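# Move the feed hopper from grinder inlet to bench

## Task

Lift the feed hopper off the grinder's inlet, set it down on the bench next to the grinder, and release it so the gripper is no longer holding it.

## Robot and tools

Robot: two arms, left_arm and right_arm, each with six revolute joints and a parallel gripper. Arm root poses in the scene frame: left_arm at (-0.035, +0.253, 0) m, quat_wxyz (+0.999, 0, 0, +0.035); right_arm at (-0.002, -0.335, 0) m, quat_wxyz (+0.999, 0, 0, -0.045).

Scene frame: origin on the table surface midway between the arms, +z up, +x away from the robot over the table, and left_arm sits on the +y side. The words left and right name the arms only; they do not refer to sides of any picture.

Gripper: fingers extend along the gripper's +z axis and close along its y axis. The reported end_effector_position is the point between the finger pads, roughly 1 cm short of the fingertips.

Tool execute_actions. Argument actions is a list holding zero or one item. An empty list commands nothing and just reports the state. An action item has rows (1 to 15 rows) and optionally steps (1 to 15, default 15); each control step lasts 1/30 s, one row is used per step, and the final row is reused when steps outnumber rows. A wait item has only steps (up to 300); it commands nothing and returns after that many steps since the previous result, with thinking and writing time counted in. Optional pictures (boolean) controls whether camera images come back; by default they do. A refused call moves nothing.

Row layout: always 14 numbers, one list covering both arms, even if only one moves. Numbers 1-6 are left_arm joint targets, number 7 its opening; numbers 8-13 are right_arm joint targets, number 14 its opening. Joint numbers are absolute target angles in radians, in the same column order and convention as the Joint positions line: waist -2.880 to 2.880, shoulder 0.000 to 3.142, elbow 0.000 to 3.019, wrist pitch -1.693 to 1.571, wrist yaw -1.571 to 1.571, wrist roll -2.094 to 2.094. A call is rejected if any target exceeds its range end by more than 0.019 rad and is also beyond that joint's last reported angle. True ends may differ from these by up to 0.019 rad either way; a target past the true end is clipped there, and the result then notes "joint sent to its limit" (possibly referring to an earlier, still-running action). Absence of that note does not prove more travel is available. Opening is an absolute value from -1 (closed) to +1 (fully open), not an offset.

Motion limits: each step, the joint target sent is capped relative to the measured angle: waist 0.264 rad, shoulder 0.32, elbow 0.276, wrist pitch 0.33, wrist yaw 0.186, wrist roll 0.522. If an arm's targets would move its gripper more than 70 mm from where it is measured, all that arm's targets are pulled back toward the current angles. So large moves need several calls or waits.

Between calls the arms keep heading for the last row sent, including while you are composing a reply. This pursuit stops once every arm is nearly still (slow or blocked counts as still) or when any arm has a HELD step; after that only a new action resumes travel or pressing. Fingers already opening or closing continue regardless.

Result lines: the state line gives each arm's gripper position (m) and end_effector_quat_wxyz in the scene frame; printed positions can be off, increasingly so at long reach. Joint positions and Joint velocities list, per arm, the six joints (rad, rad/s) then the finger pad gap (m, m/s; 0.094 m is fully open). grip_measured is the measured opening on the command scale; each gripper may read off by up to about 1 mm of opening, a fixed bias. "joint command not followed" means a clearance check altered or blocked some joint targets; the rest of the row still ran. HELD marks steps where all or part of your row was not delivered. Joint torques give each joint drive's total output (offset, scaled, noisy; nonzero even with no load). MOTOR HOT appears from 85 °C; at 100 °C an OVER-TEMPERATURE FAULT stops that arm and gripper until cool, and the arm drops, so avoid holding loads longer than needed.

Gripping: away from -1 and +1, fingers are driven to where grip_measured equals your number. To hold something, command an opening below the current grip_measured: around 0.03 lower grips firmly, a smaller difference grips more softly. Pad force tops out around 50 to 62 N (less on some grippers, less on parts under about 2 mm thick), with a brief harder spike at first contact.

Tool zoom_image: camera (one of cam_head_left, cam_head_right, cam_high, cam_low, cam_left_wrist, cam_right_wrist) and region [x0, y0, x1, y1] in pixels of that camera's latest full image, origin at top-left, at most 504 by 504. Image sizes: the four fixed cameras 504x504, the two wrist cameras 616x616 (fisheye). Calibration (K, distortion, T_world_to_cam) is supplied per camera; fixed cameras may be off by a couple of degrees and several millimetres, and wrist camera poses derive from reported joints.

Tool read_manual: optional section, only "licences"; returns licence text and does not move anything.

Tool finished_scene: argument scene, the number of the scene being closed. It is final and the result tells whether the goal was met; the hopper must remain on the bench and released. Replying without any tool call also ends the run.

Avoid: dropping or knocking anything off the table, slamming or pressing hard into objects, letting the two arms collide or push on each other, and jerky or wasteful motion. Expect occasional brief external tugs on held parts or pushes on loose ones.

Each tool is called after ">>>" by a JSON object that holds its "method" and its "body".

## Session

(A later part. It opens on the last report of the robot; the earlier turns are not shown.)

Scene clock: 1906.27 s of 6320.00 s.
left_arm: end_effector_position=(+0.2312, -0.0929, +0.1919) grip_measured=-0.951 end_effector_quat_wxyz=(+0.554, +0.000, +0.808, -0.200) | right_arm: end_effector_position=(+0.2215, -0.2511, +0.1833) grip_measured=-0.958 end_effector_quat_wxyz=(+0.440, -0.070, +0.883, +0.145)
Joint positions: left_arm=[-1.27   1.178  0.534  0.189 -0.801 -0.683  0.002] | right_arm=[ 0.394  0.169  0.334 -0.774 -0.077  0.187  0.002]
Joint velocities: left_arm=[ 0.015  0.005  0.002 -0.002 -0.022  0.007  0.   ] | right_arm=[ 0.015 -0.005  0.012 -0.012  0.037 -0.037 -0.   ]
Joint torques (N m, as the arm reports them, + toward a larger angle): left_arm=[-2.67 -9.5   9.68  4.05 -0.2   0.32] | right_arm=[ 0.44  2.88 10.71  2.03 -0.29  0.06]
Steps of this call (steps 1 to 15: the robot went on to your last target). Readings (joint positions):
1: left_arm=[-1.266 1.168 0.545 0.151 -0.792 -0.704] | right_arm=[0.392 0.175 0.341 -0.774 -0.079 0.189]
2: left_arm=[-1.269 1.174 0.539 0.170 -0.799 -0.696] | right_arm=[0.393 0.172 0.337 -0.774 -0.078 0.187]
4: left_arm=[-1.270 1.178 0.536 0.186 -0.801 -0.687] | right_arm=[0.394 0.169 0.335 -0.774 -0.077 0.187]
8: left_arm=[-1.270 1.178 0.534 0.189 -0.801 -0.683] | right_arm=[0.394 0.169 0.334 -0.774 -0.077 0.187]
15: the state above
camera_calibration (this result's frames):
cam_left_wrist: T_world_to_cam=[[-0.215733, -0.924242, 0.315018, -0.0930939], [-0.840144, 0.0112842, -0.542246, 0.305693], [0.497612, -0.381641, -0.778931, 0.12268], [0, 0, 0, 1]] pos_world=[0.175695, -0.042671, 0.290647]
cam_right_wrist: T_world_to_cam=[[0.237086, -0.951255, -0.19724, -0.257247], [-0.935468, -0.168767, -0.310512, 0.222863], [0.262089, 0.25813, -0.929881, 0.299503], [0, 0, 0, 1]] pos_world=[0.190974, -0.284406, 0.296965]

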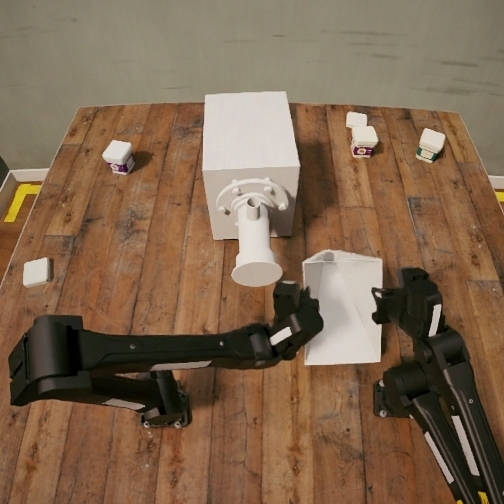

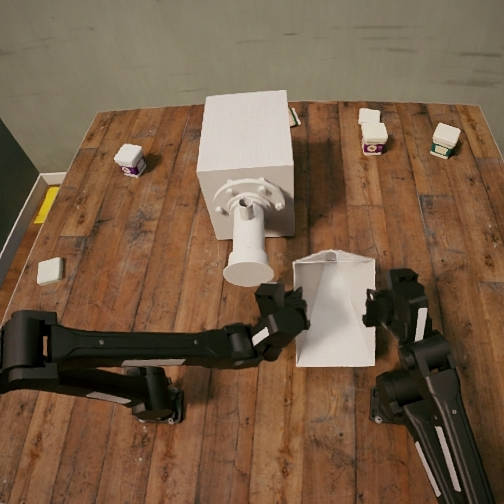

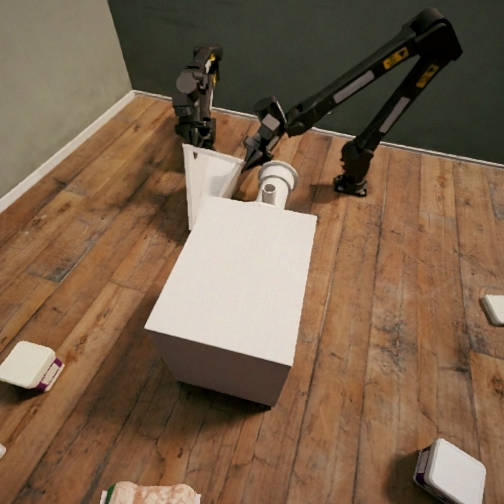

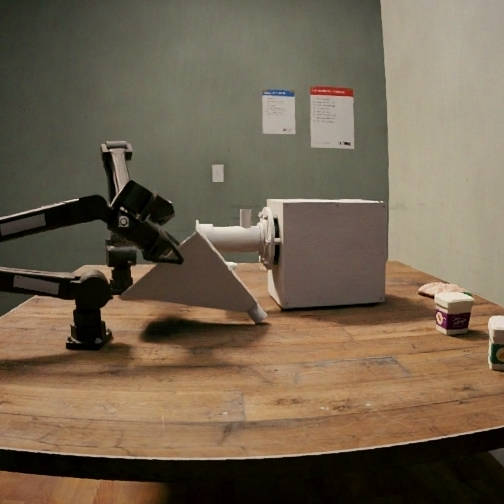

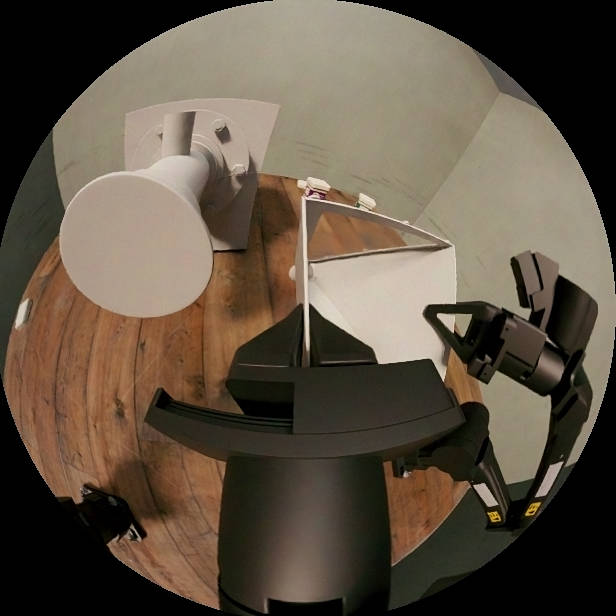

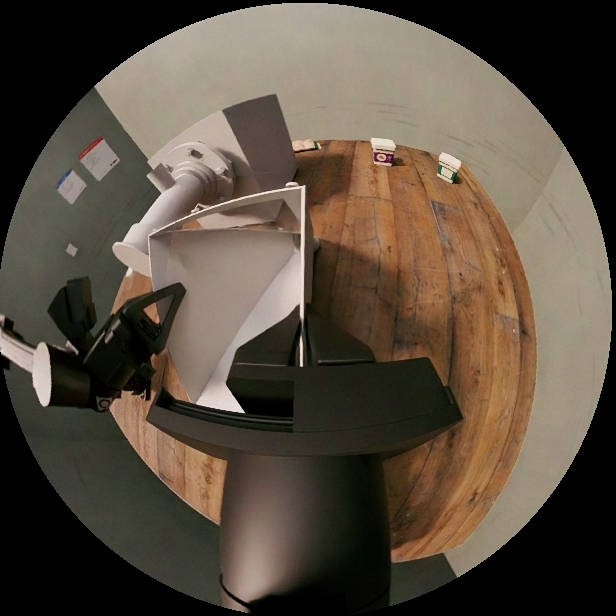

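>>> {"method": "execute_actions", "body": {"actions": [{"rows": [[-1.287,1.152,0.53,0.27,-0.805,-0.63,-1,0.401,0.159,0.342,-0.771,-0.085,0.187,-0.972],[-1.291,1.162,0.521,0.30,-0.812,-0.618,-1,0.402,0.159,0.337,-0.773,-0.085,0.184,-0.972],[-1.295,1.172,0.512,0.33,-0.819,-0.606,-1,0.402,0.158,0.333,-0.774,-0.085,0.18,-0.972],[-1.298,1.183,0.503,0.359,-0.825,-0.594,-1,0.403,0.157,0.328,-0.775,-0.085,0.177,-0.972],[-1.302,1.194,0.496,0.389,-0.832,-0.583,-1,0.404,0.157,0.324,-0.777,-0.085,0.174,-0.972],[-1.305,1.205,0.489,0.419,-0.839,-0.573,-1,0.405,0.156,0.319,-0.778,-0.085,0.171,-0.972],[-1.308,1.217,0.481,0.45,-0.845,-0.562,-1,0.406,0.155,0.315,-0.779,-0.085,0.168,-0.972],[-1.312,1.23,0.475,0.482,-0.852,-0.55,-1,0.406,0.155,0.31,-0.781,-0.085,0.164,-0.972],[-1.315,1.243,0.468,0.514,-0.858,-0.539,-1,0.407,0.154,0.306,-0.782,-0.085,0.161,-0.972],[-1.318,1.257,0.461,0.547,-0.864,-0.527,-1,0.408,0.153,0.301,-0.783,-0.085,0.158,-0.972],[-1.321,1.271,0.454,0.58,-0.87,-0.515,-1,0.409,0.153,0.297,-0.785,-0.085,0.155,-0.972],[-1.325,1.286,0.448,0.614,-0.877,-0.503,-1,0.41,0.152,0.292,-0.786,-0.085,0.152,-0.972],[-1.328,1.301,0.441,0.648,-0.883,-0.491,-1,0.41,0.151,0.288,-0.787,-0.085,0.148,-0.972],[-1.332,1.325,0.431,0.70,-0.891,-0.472,-1,0.411,0.151,0.283,-0.789,-0.085,0.145,-0.972],[-1.337,1.349,0.422,0.754,-0.90,-0.452,-1,0.412,0.15,0.279,-0.79,-0.085,0.142,-0.972]], "steps": 15}], "pictures": false}}

>>> {"method": "execute_actions", "body": {"actions": [{"steps": 15}]}}

Scene clock: 1923.27 s of 6320.00 s.
left_arm: end_effector_position=(+0.2258, -0.0926, +0.1632) grip_measured=-0.951 end_effector_quat_wxyz=(+0.611, +0.014, +0.768, -0.192) | right_arm: end_effector_position=(+0.2149, -0.2502, +0.1535) grip_measured=-0.957 end_effector_quat_wxyz=(+0.419, -0.085, +0.893, +0.138)
Joint positions: left_arm=[-1.308  1.338  0.439  0.607 -0.894 -0.517  0.002] | right_arm=[ 0.405  0.162  0.281 -0.779 -0.079  0.163  0.002]
Joint velocities: left_arm=[-0.112  0.591 -0.212  1.321 -0.242  0.418 -0.001] | right_arm=[ 0.015 -0.024 -0.125 -0.027 -0.051 -0.125 -0.002]
Joint torques (N m, as the arm reports them, + toward a larger angle): left_arm=[-3.49 -9.23  7.17  3.93 -0.07 -0.08] | right_arm=[ 0.16  3.26 10.5   1.26 -0.19 -0.11]
Steps of this call (steps 1 to 15: the robot went on to your last target; steps 16 to 90: nothing new was sent; then 13.50 s passed at rest; steps 91 to 105: all 15 steps of this action). Readings (joint positions):
91: left_arm=[-1.270 1.179 0.533 0.195 -0.802 -0.680] | right_arm=[0.394 0.169 0.334 -0.774 -0.077 0.187]
92: left_arm=[-1.271 1.182 0.529 0.208 -0.803 -0.675] | right_arm=[0.394 0.169 0.333 -0.774 -0.077 0.187]
94: left_arm=[-1.274 1.195 0.516 0.252 -0.813 -0.658] | right_arm=[0.395 0.169 0.327 -0.774 -0.077 0.186]
98: left_arm=[-1.287 1.239 0.487 0.369 -0.846 -0.612] | right_arm=[0.400 0.167 0.310 -0.774 -0.077 0.177]
105: the state above

Scene clock: 1923.77 s of 6320.00 s.
left_arm: end_effector_position=(+0.2242, -0.0929, +0.1571) grip_measured=-0.951 end_effector_quat_wxyz=(+0.622, +0.021, +0.760, -0.186) | right_arm: end_effector_position=(+0.2127, -0.2505, +0.1461) grip_measured=-0.957 end_effector_quat_wxyz=(+0.412, -0.088, +0.897, +0.136)
Joint positions: left_arm=[-1.316  1.381  0.425  0.698 -0.911 -0.469  0.002] | right_arm=[ 0.407  0.161  0.27  -0.785 -0.079  0.158  0.002]
Joint velocities: left_arm=[ 0.005  0.005 -0.007  0.002  0.037  0.007 -0.   ] | right_arm=[ 0.005 -0.005 -0.002  0.002  0.007 -0.037  0.   ]
Joint torques (N m, as the arm reports them, + toward a larger angle): left_arm=[ -3.49 -10.18   6.82   4.19   0.29   0.18] | right_arm=[ 1.45  3.9  10.42  1.65 -0.28 -0.16]
Steps of this call (steps 1 to 15: the robot went on to your last target). Readings (joint positions):
1: left_arm=[-1.311 1.356 0.433 0.644 -0.901 -0.503] | right_arm=[0.406 0.161 0.276 -0.780 -0.079 0.160]
2: left_arm=[-1.314 1.370 0.429 0.670 -0.907 -0.491] | right_arm=[0.407 0.161 0.273 -0.782 -0.079 0.158]
4: left_arm=[-1.316 1.381 0.426 0.694 -0.911 -0.475] | right_arm=[0.407 0.161 0.270 -0.785 -0.079 0.158]
8: left_arm=[-1.316 1.381 0.425 0.698 -0.911 -0.470] | right_arm=[0.407 0.161 0.270 -0.785 -0.079 0.158]
15: the state above
camera_calibration (this result's frames):
cam_left_wrist: T_world_to_cam=[[-0.25686, -0.93345, 0.250387, -0.065112], [-0.735848, 0.0209355, -0.676823, 0.279535], [0.626539, -0.358096, -0.692255, 0.0587359], [0, 0, 0, 1]] pos_world=[0.15217, -0.0455979, 0.246159]
cam_right_wrist: T_world_to_cam=[[0.256768, -0.950922, -0.17268, -0.269517], [-0.944969, -0.209534, -0.251255, 0.186314], [0.202742, 0.227691, -0.952393, 0.275336], [0, 0, 0, 1]] pos_world=[0.189442, -0.279942, 0.262501]

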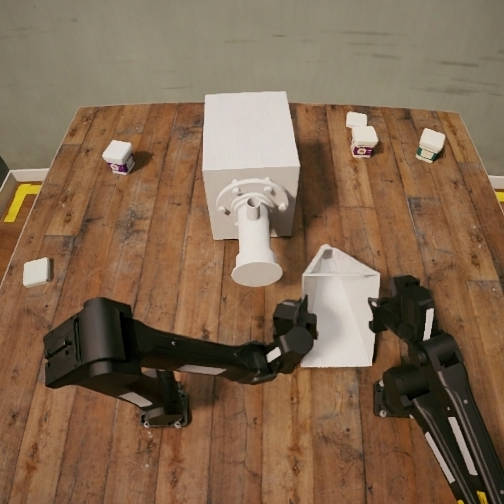

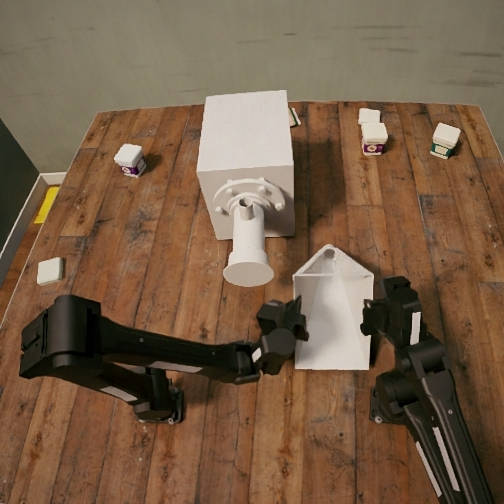

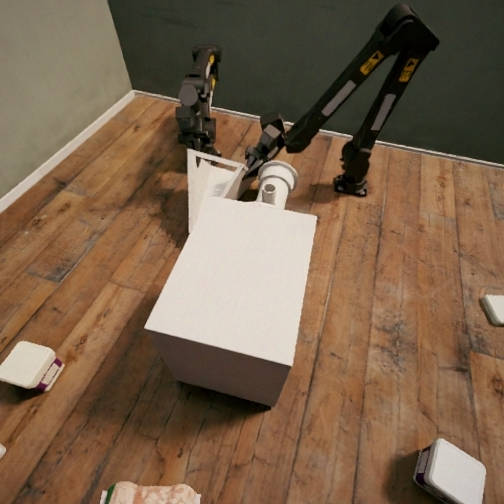

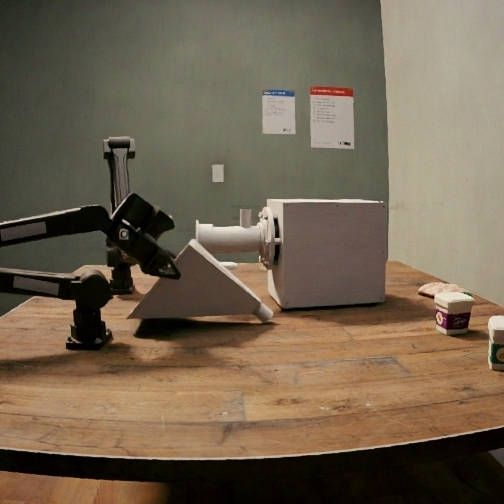

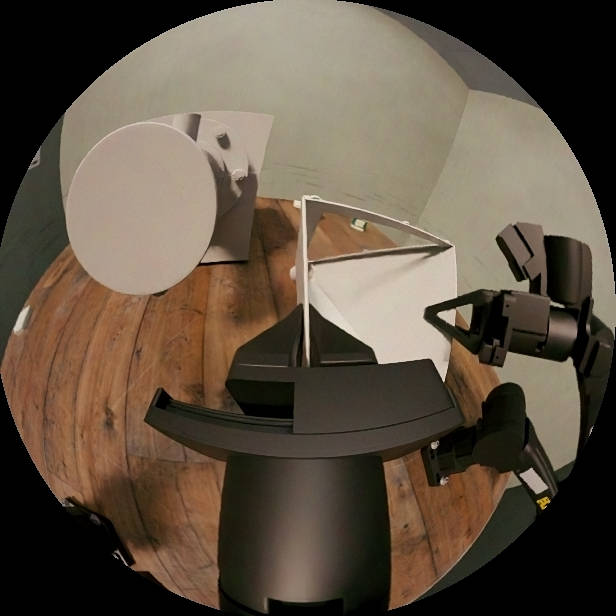

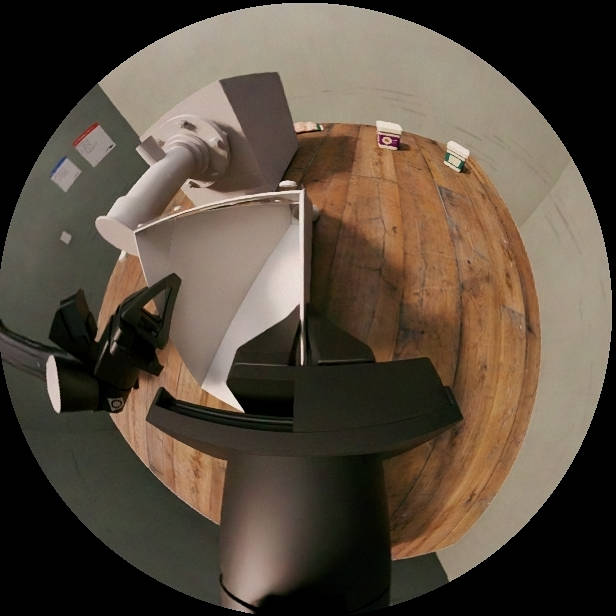

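>>> {"method": "execute_actions", "body": {"actions": [{"rows": [[-1.338,1.356,0.419,0.768,-0.905,-0.447,-1,0.412,0.15,0.276,-0.791,-0.083,0.141,-0.972],[-1.339,1.363,0.416,0.782,-0.907,-0.442,-1,0.412,0.15,0.274,-0.792,-0.083,0.14,-0.972],[-1.34,1.37,0.413,0.796,-0.909,-0.437,-1,0.413,0.15,0.271,-0.793,-0.083,0.139,-0.972],[-1.341,1.377,0.41,0.81,-0.911,-0.432,-1,0.413,0.15,0.268,-0.794,-0.083,0.137,-0.972],[-1.342,1.384,0.407,0.824,-0.913,-0.427,-1,0.413,0.15,0.265,-0.795,-0.083,0.136,-0.972],[-1.343,1.391,0.404,0.838,-0.915,-0.422,-1,0.414,0.15,0.262,-0.796,-0.083,0.135,-0.972],[-1.344,1.398,0.402,0.852,-0.917,-0.417,-1,0.414,0.15,0.259,-0.797,-0.083,0.134,-0.972],[-1.345,1.405,0.4,0.866,-0.919,-0.412,-1,0.414,0.15,0.256,-0.798,-0.083,0.133,-0.972],[-1.346,1.413,0.398,0.88,-0.921,-0.407,-1,0.415,0.15,0.253,-0.799,-0.083,0.132,-0.972],[-1.347,1.422,0.396,0.895,-0.923,-0.402,-1,0.415,0.15,0.25,-0.80,-0.083,0.13,-0.972]], "steps": 15}]}}

>>> {"method": "zoom_image", "body": {"camera": "cam_low", "region": [90, 220, 300, 350]}}

Scene clock: 1931.13 s of 6320.00 s.
left_arm: end_effector_position=(+0.2215, -0.0925, +0.1478) grip_measured=-0.951 end_effector_quat_wxyz=(+0.637, +0.030, +0.748, -0.181) | right_arm: end_effector_position=(+0.2092, -0.2502, +0.1346) grip_measured=-0.958 end_effector_quat_wxyz=(+0.401, -0.090, +0.901, +0.137)
Joint positions: left_arm=[-1.326  1.45   0.404  0.84  -0.929 -0.402  0.002] | right_arm=[ 0.41   0.159  0.25  -0.79  -0.083  0.158  0.002]
Joint velocities: left_arm=[-0.005 -0.015 -0.012  0.002 -0.022  0.022 -0.   ] | right_arm=[-0.005 -0.015  0.007 -0.017  0.066 -0.022 -0.001]
Joint torques (N m, as the arm reports them, + toward a larger angle): left_arm=[-3.43 -9.92  5.67  4.21  0.13  0.  ] | right_arm=[ 0.52  3.75 10.09  1.36 -0.03 -0.32]
Steps of this call (steps 1 to 15: the robot went on to your last target; steps 16 to 90: nothing new was sent; then 3.87 s passed at rest; steps 91 to 105: all 15 steps of this action). Readings (joint positions):
91: left_arm=[-1.316 1.382 0.425 0.700 -0.911 -0.468] | right_arm=[0.407 0.161 0.270 -0.785 -0.079 0.158]
92: left_arm=[-1.316 1.383 0.423 0.706 -0.911 -0.466] | right_arm=[0.407 0.161 0.269 -0.785 -0.080 0.158]
94: left_arm=[-1.317 1.393 0.419 0.727 -0.911 -0.459] | right_arm=[0.407 0.161 0.266 -0.786 -0.081 0.158]
98: left_arm=[-1.321 1.420 0.411 0.783 -0.920 -0.434] | right_arm=[0.409 0.160 0.258 -0.787 -0.082 0.158]
105: the state above
camera_calibration (this result's frames):
cam_left_wrist: T_world_to_cam=[[-0.26879, -0.936232, 0.226322, -0.0571225], [-0.707182, 0.0322931, -0.706294, 0.270361], [0.653946, -0.349895, -0.670767, 0.0455938], [0, 0, 0, 1]] pos_world=[0.146024, -0.0462576, 0.234465]
cam_right_wrist: T_world_to_cam=[[0.258698, -0.950177, -0.173893, -0.270402], [-0.948926, -0.216329, -0.229653, 0.176463], [0.180593, 0.224423, -0.957612, 0.269518], [0, 0, 0, 1]] pos_world=[0.18873, -0.279241, 0.251598]

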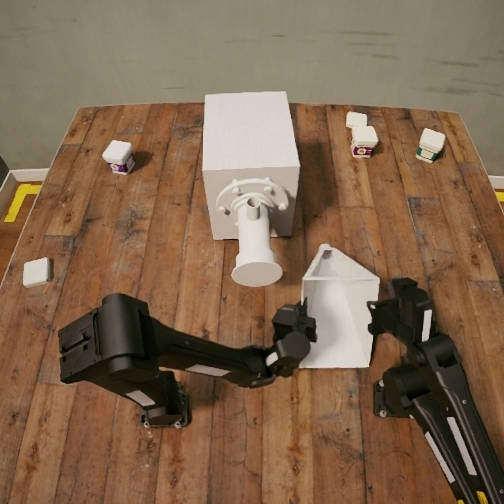

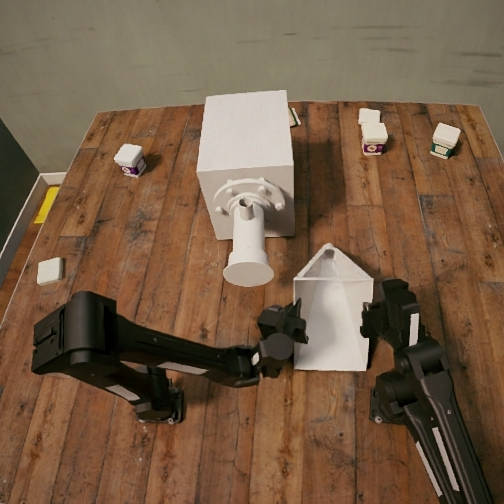

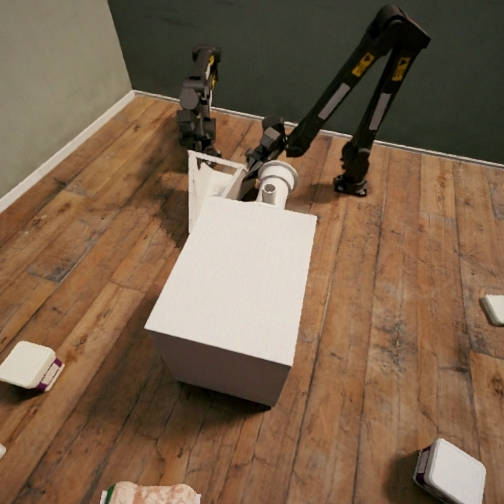

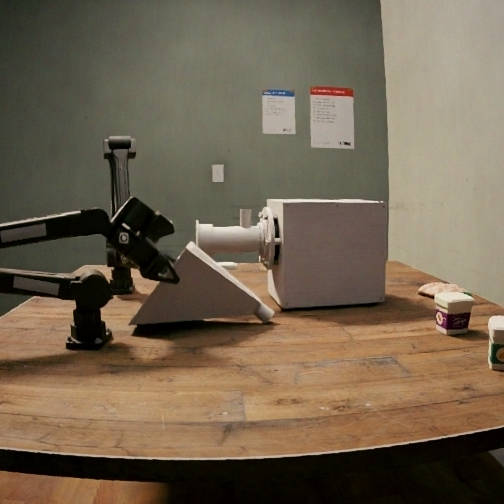

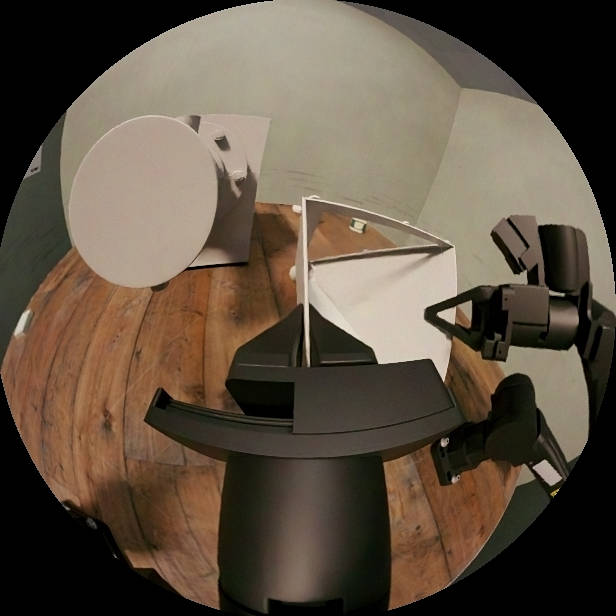

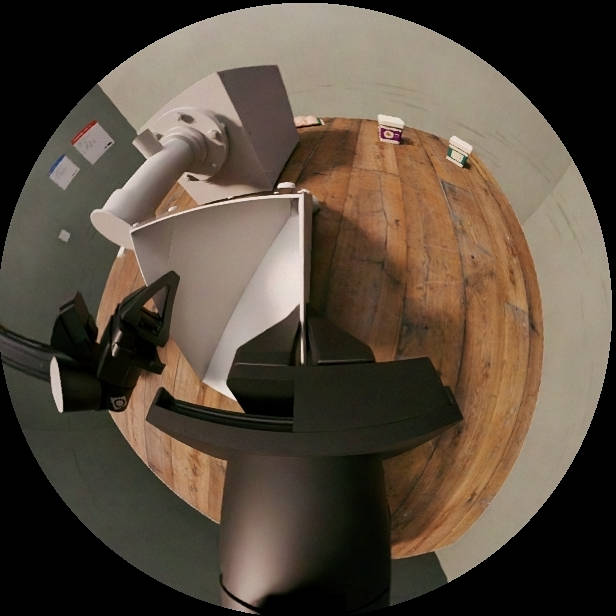

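Region (90, 220, 300, 350) of cam_low's 504x504 image, scaled by 2.400, with more detail than that image has; it fills the top 312 rows of this view, and the rest is white.

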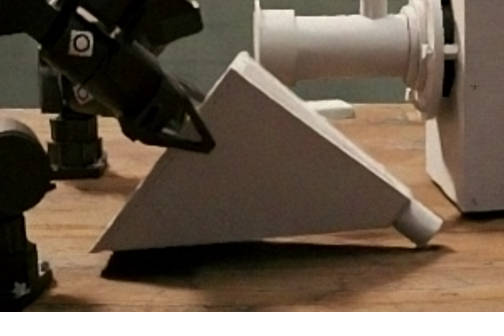

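>>> {"method": "execute_actions", "body": {"actions": [{"rows": [[-1.348,1.432,0.393,0.915,-0.925,-0.395,-1,0.415,0.15,0.247,-0.80,-0.083,0.13,-0.972],[-1.349,1.442,0.39,0.935,-0.927,-0.388,-1,0.416,0.15,0.245,-0.80,-0.083,0.13,-0.972],[-1.35,1.452,0.387,0.955,-0.929,-0.381,-1,0.416,0.15,0.242,-0.80,-0.083,0.129,-0.972],[-1.351,1.462,0.384,0.975,-0.931,-0.374,-1,0.416,0.15,0.24,-0.80,-0.083,0.128,-0.972],[-1.352,1.472,0.381,0.995,-0.933,-0.367,-1,0.417,0.15,0.237,-0.80,-0.083,0.127,-0.972],[-1.353,1.482,0.378,1.015,-0.935,-0.36,-1,0.417,0.15,0.235,-0.80,-0.083,0.126,-0.972],[-1.354,1.492,0.375,1.035,-0.937,-0.353,-1,0.417,0.15,0.232,-0.80,-0.083,0.125,-0.972],[-1.355,1.502,0.372,1.055,-0.939,-0.346,-1,0.418,0.15,0.23,-0.80,-0.083,0.124,-0.972],[-1.356,1.512,0.369,1.075,-0.941,-0.339,-1,0.418,0.15,0.227,-0.80,-0.083,0.123,-0.972],[-1.357,1.522,0.366,1.093,-0.943,-0.332,-1,0.418,0.15,0.225,-0.80,-0.083,0.122,-0.972],[-1.358,1.532,0.363,1.11,-0.945,-0.325,-1,0.419,0.15,0.222,-0.80,-0.083,0.121,-0.972],[-1.359,1.542,0.36,1.127,-0.947,-0.318,-1,0.419,0.15,0.22,-0.80,-0.083,0.12,-0.972]], "steps": 15}]}}

>>> {"method": "zoom_image", "body": {"camera": "cam_low", "region": [90, 220, 300, 350]}}

Scene clock: 1942.13 s of 6320.00 s.
left_arm: end_effector_position=(+0.2183, -0.0915, +0.1361) grip_measured=-0.951 end_effector_quat_wxyz=(+0.659, +0.036, +0.730, -0.179) | right_arm: end_effector_position=(+0.2056, -0.2491, +0.1220) grip_measured=-0.958 end_effector_quat_wxyz=(+0.391, -0.096, +0.905, +0.137)
Joint positions: left_arm=[-1.339  1.563  0.381  1.066 -0.95  -0.31   0.002] | right_arm=[ 0.416  0.157  0.227 -0.79  -0.087  0.155  0.002]
Joint velocities: left_arm=[-0.005  0.005 -0.017  0.076 -0.066 -0.007 -0.   ] | right_arm=[ 0.005 -0.005 -0.002 -0.002  0.022 -0.022  0.   ]
Joint torques (N m, as the arm reports them, + toward a larger angle): left_arm=[ -3.52 -10.56   3.37   4.09   0.05  -0.12] | right_arm=[-0.09  5.03  9.48  1.32  0.1  -0.38]
Steps of this call (steps 1 to 15: the robot went on to your last target; steps 16 to 90: nothing new was sent; then 7.50 s passed at rest; steps 91 to 105: all 15 steps of this action). Readings (joint positions):
91: left_arm=[-1.326 1.451 0.404 0.843 -0.929 -0.400] | right_arm=[0.410 0.159 0.250 -0.790 -0.083 0.159]
92: left_arm=[-1.326 1.454 0.402 0.852 -0.929 -0.398] | right_arm=[0.410 0.159 0.249 -0.790 -0.084 0.159]
94: left_arm=[-1.328 1.469 0.398 0.882 -0.931 -0.388] | right_arm=[0.411 0.159 0.246 -0.790 -0.085 0.159]
98: left_arm=[-1.333 1.510 0.389 0.960 -0.940 -0.356] | right_arm=[0.413 0.158 0.237 -0.790 -0.086 0.158]
105: the state above
camera_calibration (this result's frames):
cam_left_wrist: T_world_to_cam=[[-0.281484, -0.936842, 0.207591, -0.0491617], [-0.664188, 0.0340843, -0.746788, 0.256083], [0.692547, -0.348089, -0.631833, 0.0266793], [0, 0, 0, 1]] pos_world=[0.137772, -0.0454983, 0.218302]
cam_right_wrist: T_world_to_cam=[[0.266065, -0.948308, -0.172976, -0.27184], [-0.950727, -0.228528, -0.209509, 0.165269], [0.159149, 0.220196, -0.962385, 0.261859], [0, 0, 0, 1]] pos_world=[0.187778, -0.277679, 0.239613]

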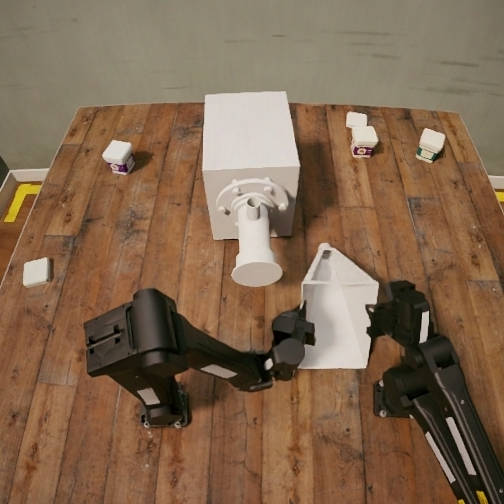

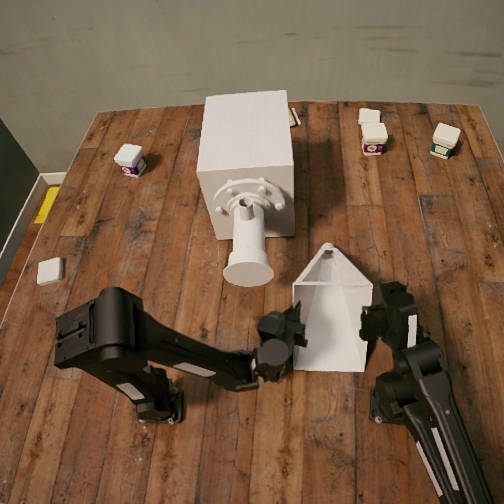

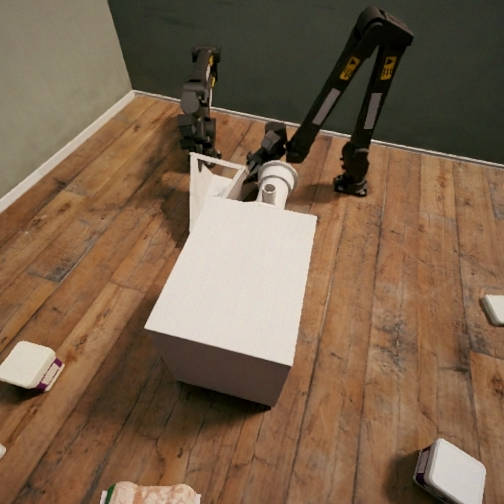

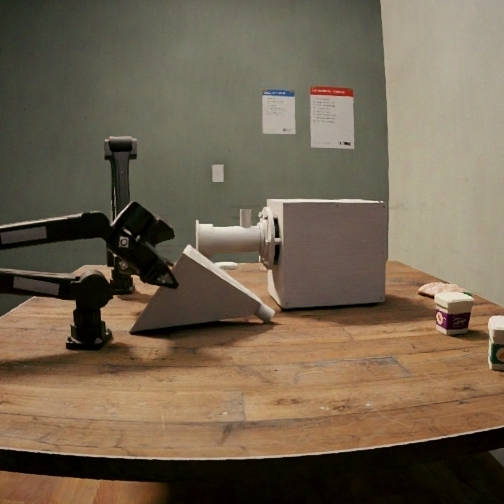

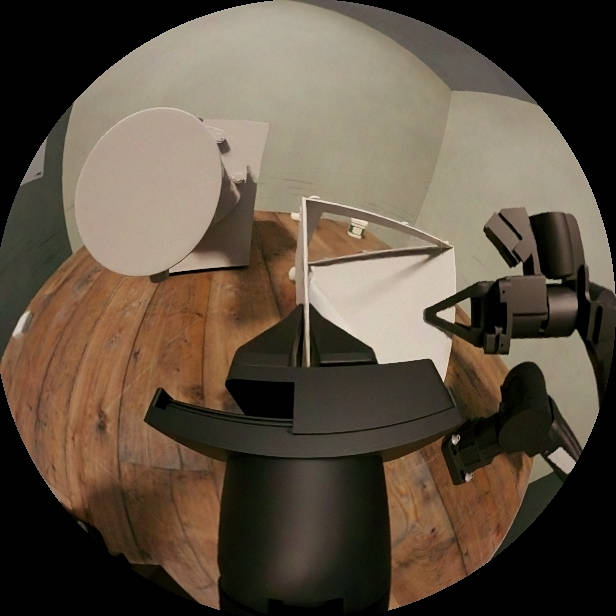

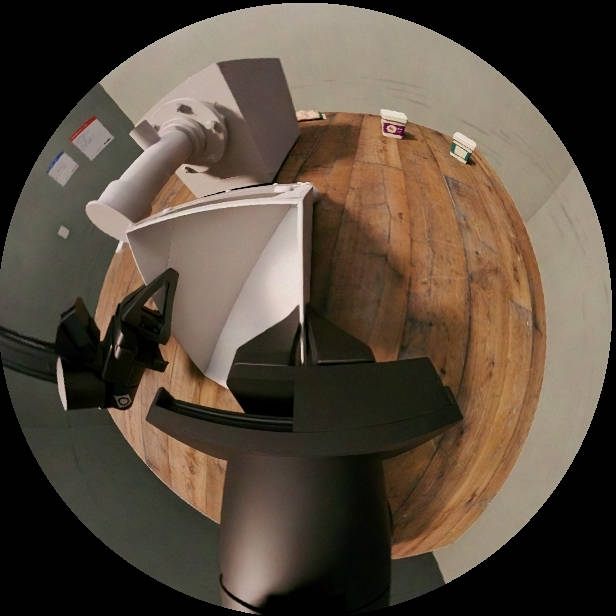

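Region (90, 220, 300, 350) of cam_low's 504x504 image, scaled by 2.400, with more detail than that image has; it fills the top 312 rows of this view, and the rest is white.

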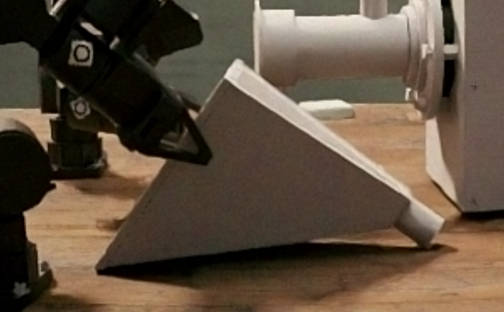

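Down on the table. Unload the offsets, then open.

>>> {"method": "execute_actions", "body": {"actions": [{"rows": [[-1.35,1.552,0.37,1.105,-0.95,-0.31,-1,0.417,0.155,0.222,-0.795,-0.087,0.14,-0.972],[-1.345,1.562,0.376,1.085,-0.95,-0.31,-1,0.416,0.157,0.222,-0.795,-0.087,0.15,-0.972],[-1.34,1.568,0.38,1.07,-0.95,-0.31,-0.97,0.416,0.158,0.224,-0.792,-0.087,0.155,-0.96],[-1.339,1.568,0.38,1.066,-0.95,-0.31,-0.95,0.416,0.158,0.225,-0.79,-0.087,0.155,-0.95],[-1.339,1.568,0.38,1.066,-0.95,-0.31,-0.93,0.416,0.158,0.225,-0.79,-0.087,0.155,-0.93],[-1.339,1.568,0.38,1.066,-0.95,-0.31,-0.9,0.416,0.158,0.225,-0.79,-0.087,0.155,-0.9],[-1.339,1.568,0.38,1.066,-0.95,-0.31,-0.85,0.416,0.158,0.225,-0.79,-0.087,0.155,-0.85],[-1.339,1.568,0.38,1.066,-0.95,-0.31,-0.75,0.416,0.158,0.225,-0.79,-0.087,0.155,-0.75],[-1.339,1.568,0.38,1.066,-0.95,-0.31,-0.6,0.416,0.158,0.225,-0.79,-0.087,0.155,-0.6],[-1.339,1.568,0.38,1.066,-0.95,-0.31,-0.45,0.416,0.158,0.225,-0.79,-0.087,0.155,-0.45],[-1.339,1.568,0.38,1.066,-0.95,-0.31,-0.3,0.416,0.158,0.225,-0.79,-0.087,0.155,-0.3]], "steps": 15}]}}

Scene clock: 1947.30 s of 6320.00 s.
left_arm: end_effector_position=(+0.2181, -0.0921, +0.1351) grip_measured=-0.302 end_effector_quat_wxyz=(+0.659, +0.040, +0.730, -0.178) | right_arm: end_effector_position=(+0.2056, -0.2492, +0.1218) grip_measured=-0.303 end_effector_quat_wxyz=(+0.391, -0.095, +0.905, +0.137)
Joint positions: left_arm=[-1.339  1.565  0.381  1.066 -0.947 -0.306  0.033] | right_arm=[ 0.416  0.157  0.227 -0.79  -0.087  0.157  0.033]
Joint velocities: left_arm=[-0.005 -0.005  0.017 -0.002 -0.007  0.037  0.   ] | right_arm=[-0.015 -0.005 -0.012 -0.012 -0.007 -0.022 -0.   ]
Joint torques (N m, as the arm reports them, + toward a larger angle): left_arm=[-1.93 -8.71  5.09  1.68 -0.22 -0.02] | right_arm=[ 0.07  3.97  9.81  1.55 -0.07 -0.1 ]
Steps of this call (steps 1 to 15: the robot went on to your last target; steps 16 to 90: nothing new was sent; then 1.67 s passed at rest; steps 91 to 105: all 15 steps of this action). Readings (joint positions):
91: left_arm=[-1.339 1.564 0.381 1.067 -0.951 -0.308] | right_arm=[0.416 0.157 0.227 -0.790 -0.087 0.155]
92: left_arm=[-1.339 1.565 0.381 1.067 -0.952 -0.308] | right_arm=[0.416 0.157 0.227 -0.790 -0.087 0.156]
94: left_arm=[-1.339 1.565 0.382 1.066 -0.953 -0.307] | right_arm=[0.416 0.157 0.227 -0.790 -0.087 0.157]
98: left_arm=[-1.339 1.565 0.382 1.066 -0.946 -0.306] | right_arm=[0.416 0.157 0.227 -0.790 -0.087 0.157]
105: the state above
camera_calibration (this result's frames):
cam_left_wrist: T_world_to_cam=[[-0.285244, -0.936791, 0.20263, -0.0481106], [-0.664066, 0.0407185, -0.746564, 0.255765], [0.691124, -0.347513, -0.633706, 0.0265687], [0, 0, 0, 1]] pos_world=[0.137759, -0.0462509, 0.21753]
cam_right_wrist: T_world_to_cam=[[0.264708, -0.948436, -0.174353, -0.271465], [-0.951216, -0.22709, -0.208849, 0.165552], [0.158486, 0.221131, -0.96228, 0.262019], [0, 0, 0, 1]] pos_world=[0.187808, -0.277812, 0.239381]

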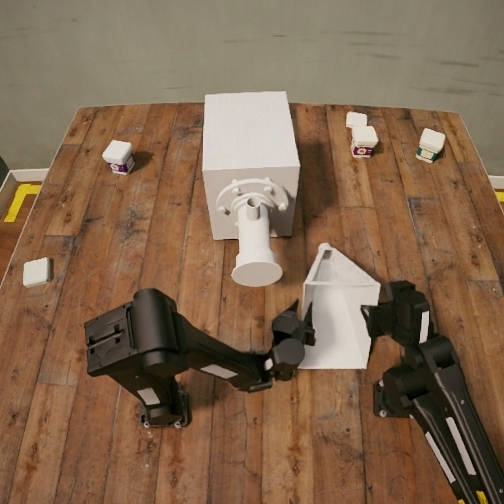

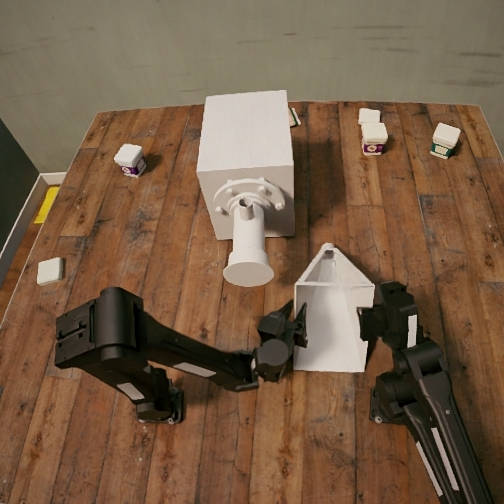

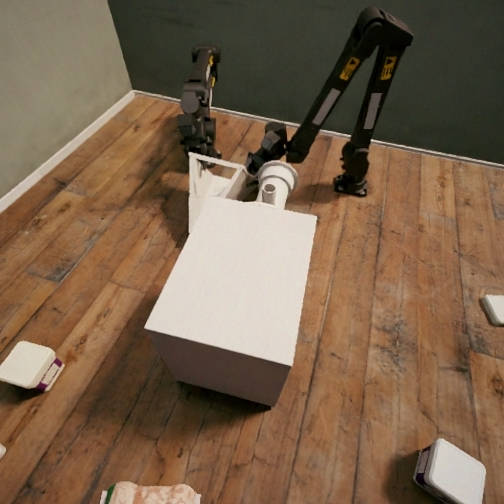

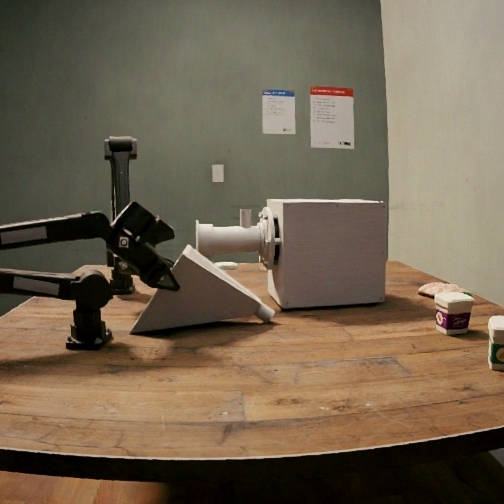

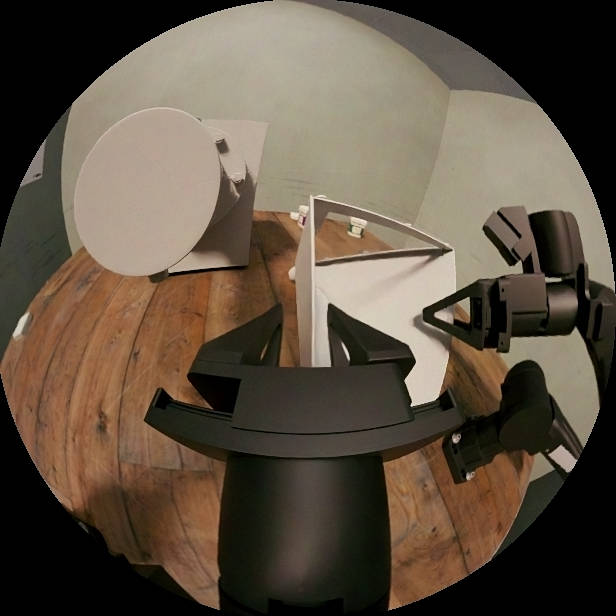

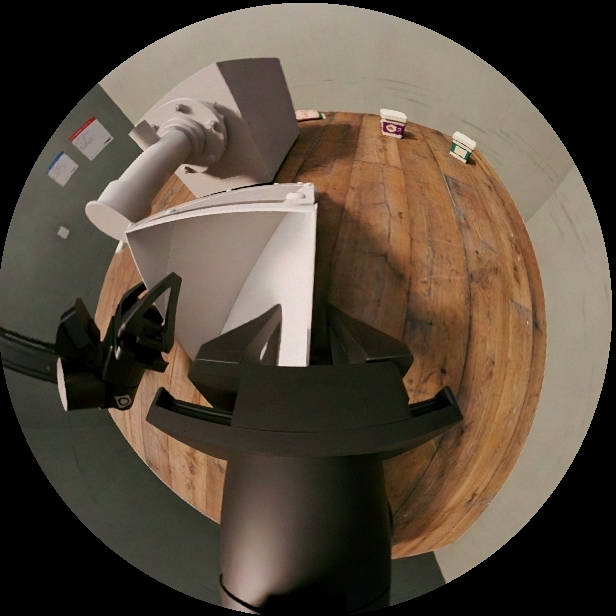

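>>> {"method": "execute_actions", "body": {"actions": [{"rows": [[-1.339,1.54,0.385,1.066,-0.947,-0.306,-0.1,0.405,0.157,0.26,-0.79,-0.087,0.157,-0.1],[-1.339,1.52,0.385,1.066,-0.947,-0.306,0,0.398,0.157,0.28,-0.79,-0.087,0.157,0],[-1.339,1.50,0.385,1.06,-0.947,-0.306,0,0.392,0.157,0.30,-0.795,-0.087,0.157,0],[-1.339,1.48,0.385,1.05,-0.947,-0.306,0,0.386,0.157,0.32,-0.80,-0.087,0.157,0],[-1.339,1.46,0.385,1.04,-0.947,-0.306,0,0.38,0.157,0.34,-0.805,-0.087,0.157,0],[-1.339,1.44,0.385,1.03,-0.947,-0.306,0,0.374,0.157,0.36,-0.81,-0.087,0.157,0],[-1.339,1.42,0.385,1.02,-0.947,-0.306,0,0.368,0.157,0.38,-0.815,-0.087,0.157,0],[-1.339,1.40,0.385,1.01,-0.947,-0.306,0,0.362,0.157,0.40,-0.82,-0.087,0.157,0],[-1.339,1.375,0.385,1.0,-0.947,-0.306,0,0.356,0.157,0.42,-0.825,-0.087,0.157,0],[-1.339,1.35,0.385,0.99,-0.947,-0.306,0,0.35,0.157,0.44,-0.83,-0.087,0.157,0],[-1.339,1.325,0.385,0.98,-0.947,-0.306,0,0.345,0.157,0.46,-0.835,-0.087,0.157,0],[-1.339,1.30,0.385,0.97,-0.947,-0.306,0,0.34,0.157,0.48,-0.84,-0.087,0.157,0]], "steps": 15}]}}

Scene clock: 1956.40 s of 6320.00 s.
left_arm: end_effector_position=(+0.2141, -0.0794, +0.2226) grip_measured=-0.002 end_effector_quat_wxyz=(+0.680, -0.015, +0.692, -0.242) | right_arm: end_effector_position=(+0.2218, -0.2598, +0.2372) grip_measured=-0.003 end_effector_quat_wxyz=(+0.473, -0.067, +0.867, +0.139)
Joint positions: left_arm=[-1.339  1.297  0.381  0.986 -0.947 -0.306  0.047] | right_arm=[ 0.351  0.157  0.44  -0.824 -0.087  0.157  0.047]
Joint velocities: left_arm=[ 0.015 -0.308 -0.002 -0.051 -0.051  0.022 -0.   ] | right_arm=[-0.044 -0.005  0.32   0.027 -0.022  0.037  0.   ]
Joint torques (N m, as the arm reports them, + toward a larger angle): left_arm=[-1.66 -5.27  7.79  0.76  0.03  0.03] | right_arm=[ 0.04  4.44 10.92  1.2  -0.03  0.01]
Steps of this call (steps 1 to 15: the robot went on to your last target; steps 16 to 90: nothing new was sent; then 5.60 s passed at rest; steps 91 to 105: all 15 steps of this action). Readings (joint positions):
91: left_arm=[-1.339 1.565 0.381 1.066 -0.947 -0.306] | right_arm=[0.416 0.157 0.227 -0.790 -0.087 0.157]
92: left_arm=[-1.339 1.561 0.381 1.066 -0.947 -0.306] | right_arm=[0.416 0.157 0.227 -0.790 -0.087 0.157]
94: left_arm=[-1.339 1.541 0.381 1.063 -0.947 -0.306] | right_arm=[0.411 0.157 0.231 -0.791 -0.087 0.157]
98: left_arm=[-1.339 1.454 0.381 1.035 -0.947 -0.306] | right_arm=[0.386 0.157 0.285 -0.807 -0.087 0.157]
105: the state above
camera_calibration (this result's frames):
cam_left_wrist: T_world_to_cam=[[-0.300727, -0.887125, 0.350102, -0.0805594], [-0.621372, -0.0962328, -0.777584, 0.304773], [0.723506, -0.451384, -0.522295, 0.0492019], [0, 0, 0, 1]] pos_world=[0.129553, -0.0199282, 0.290888]
cam_right_wrist: T_world_to_cam=[[0.233482, -0.955355, -0.181058, -0.259008], [-0.913015, -0.151342, -0.378814, 0.254226], [0.3345, 0.253755, -0.907589, 0.329302], [0, 0, 0, 1]] pos_world=[0.182434, -0.292531, 0.34828]

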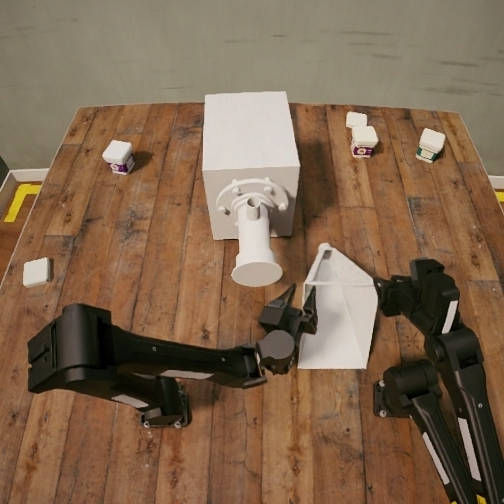

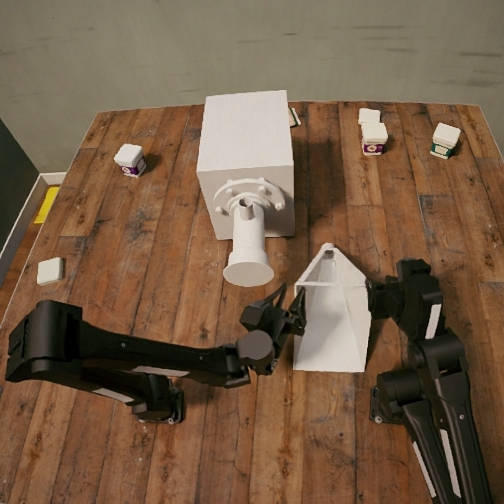

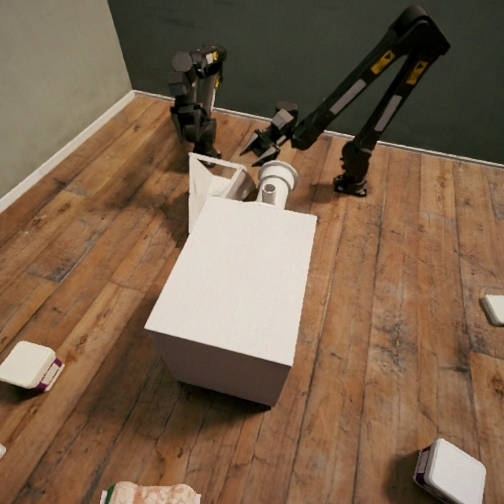

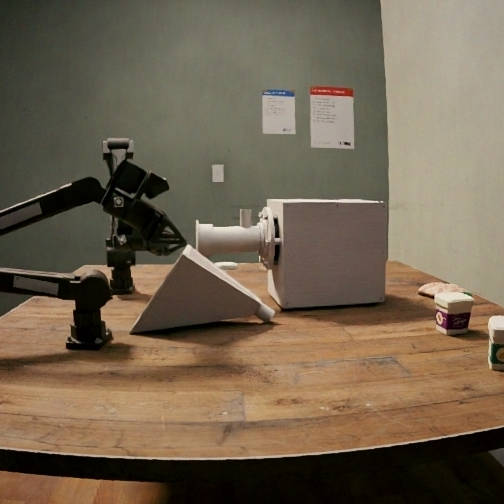

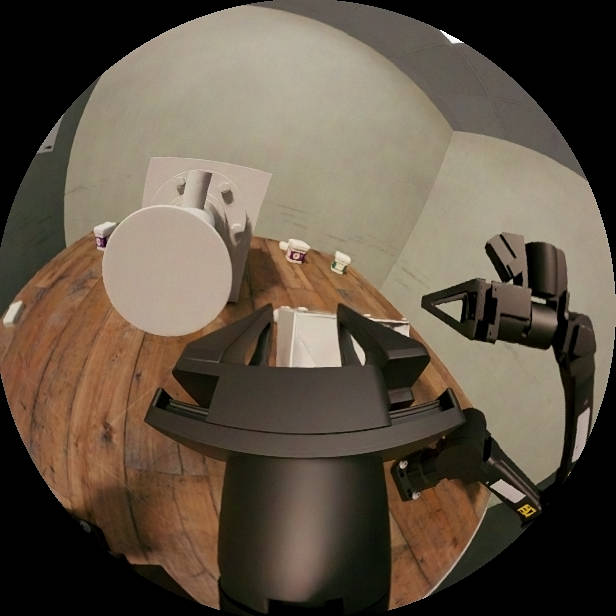

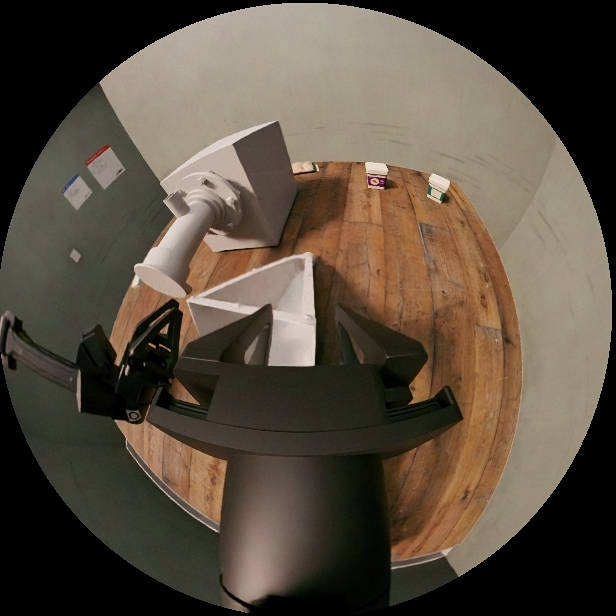

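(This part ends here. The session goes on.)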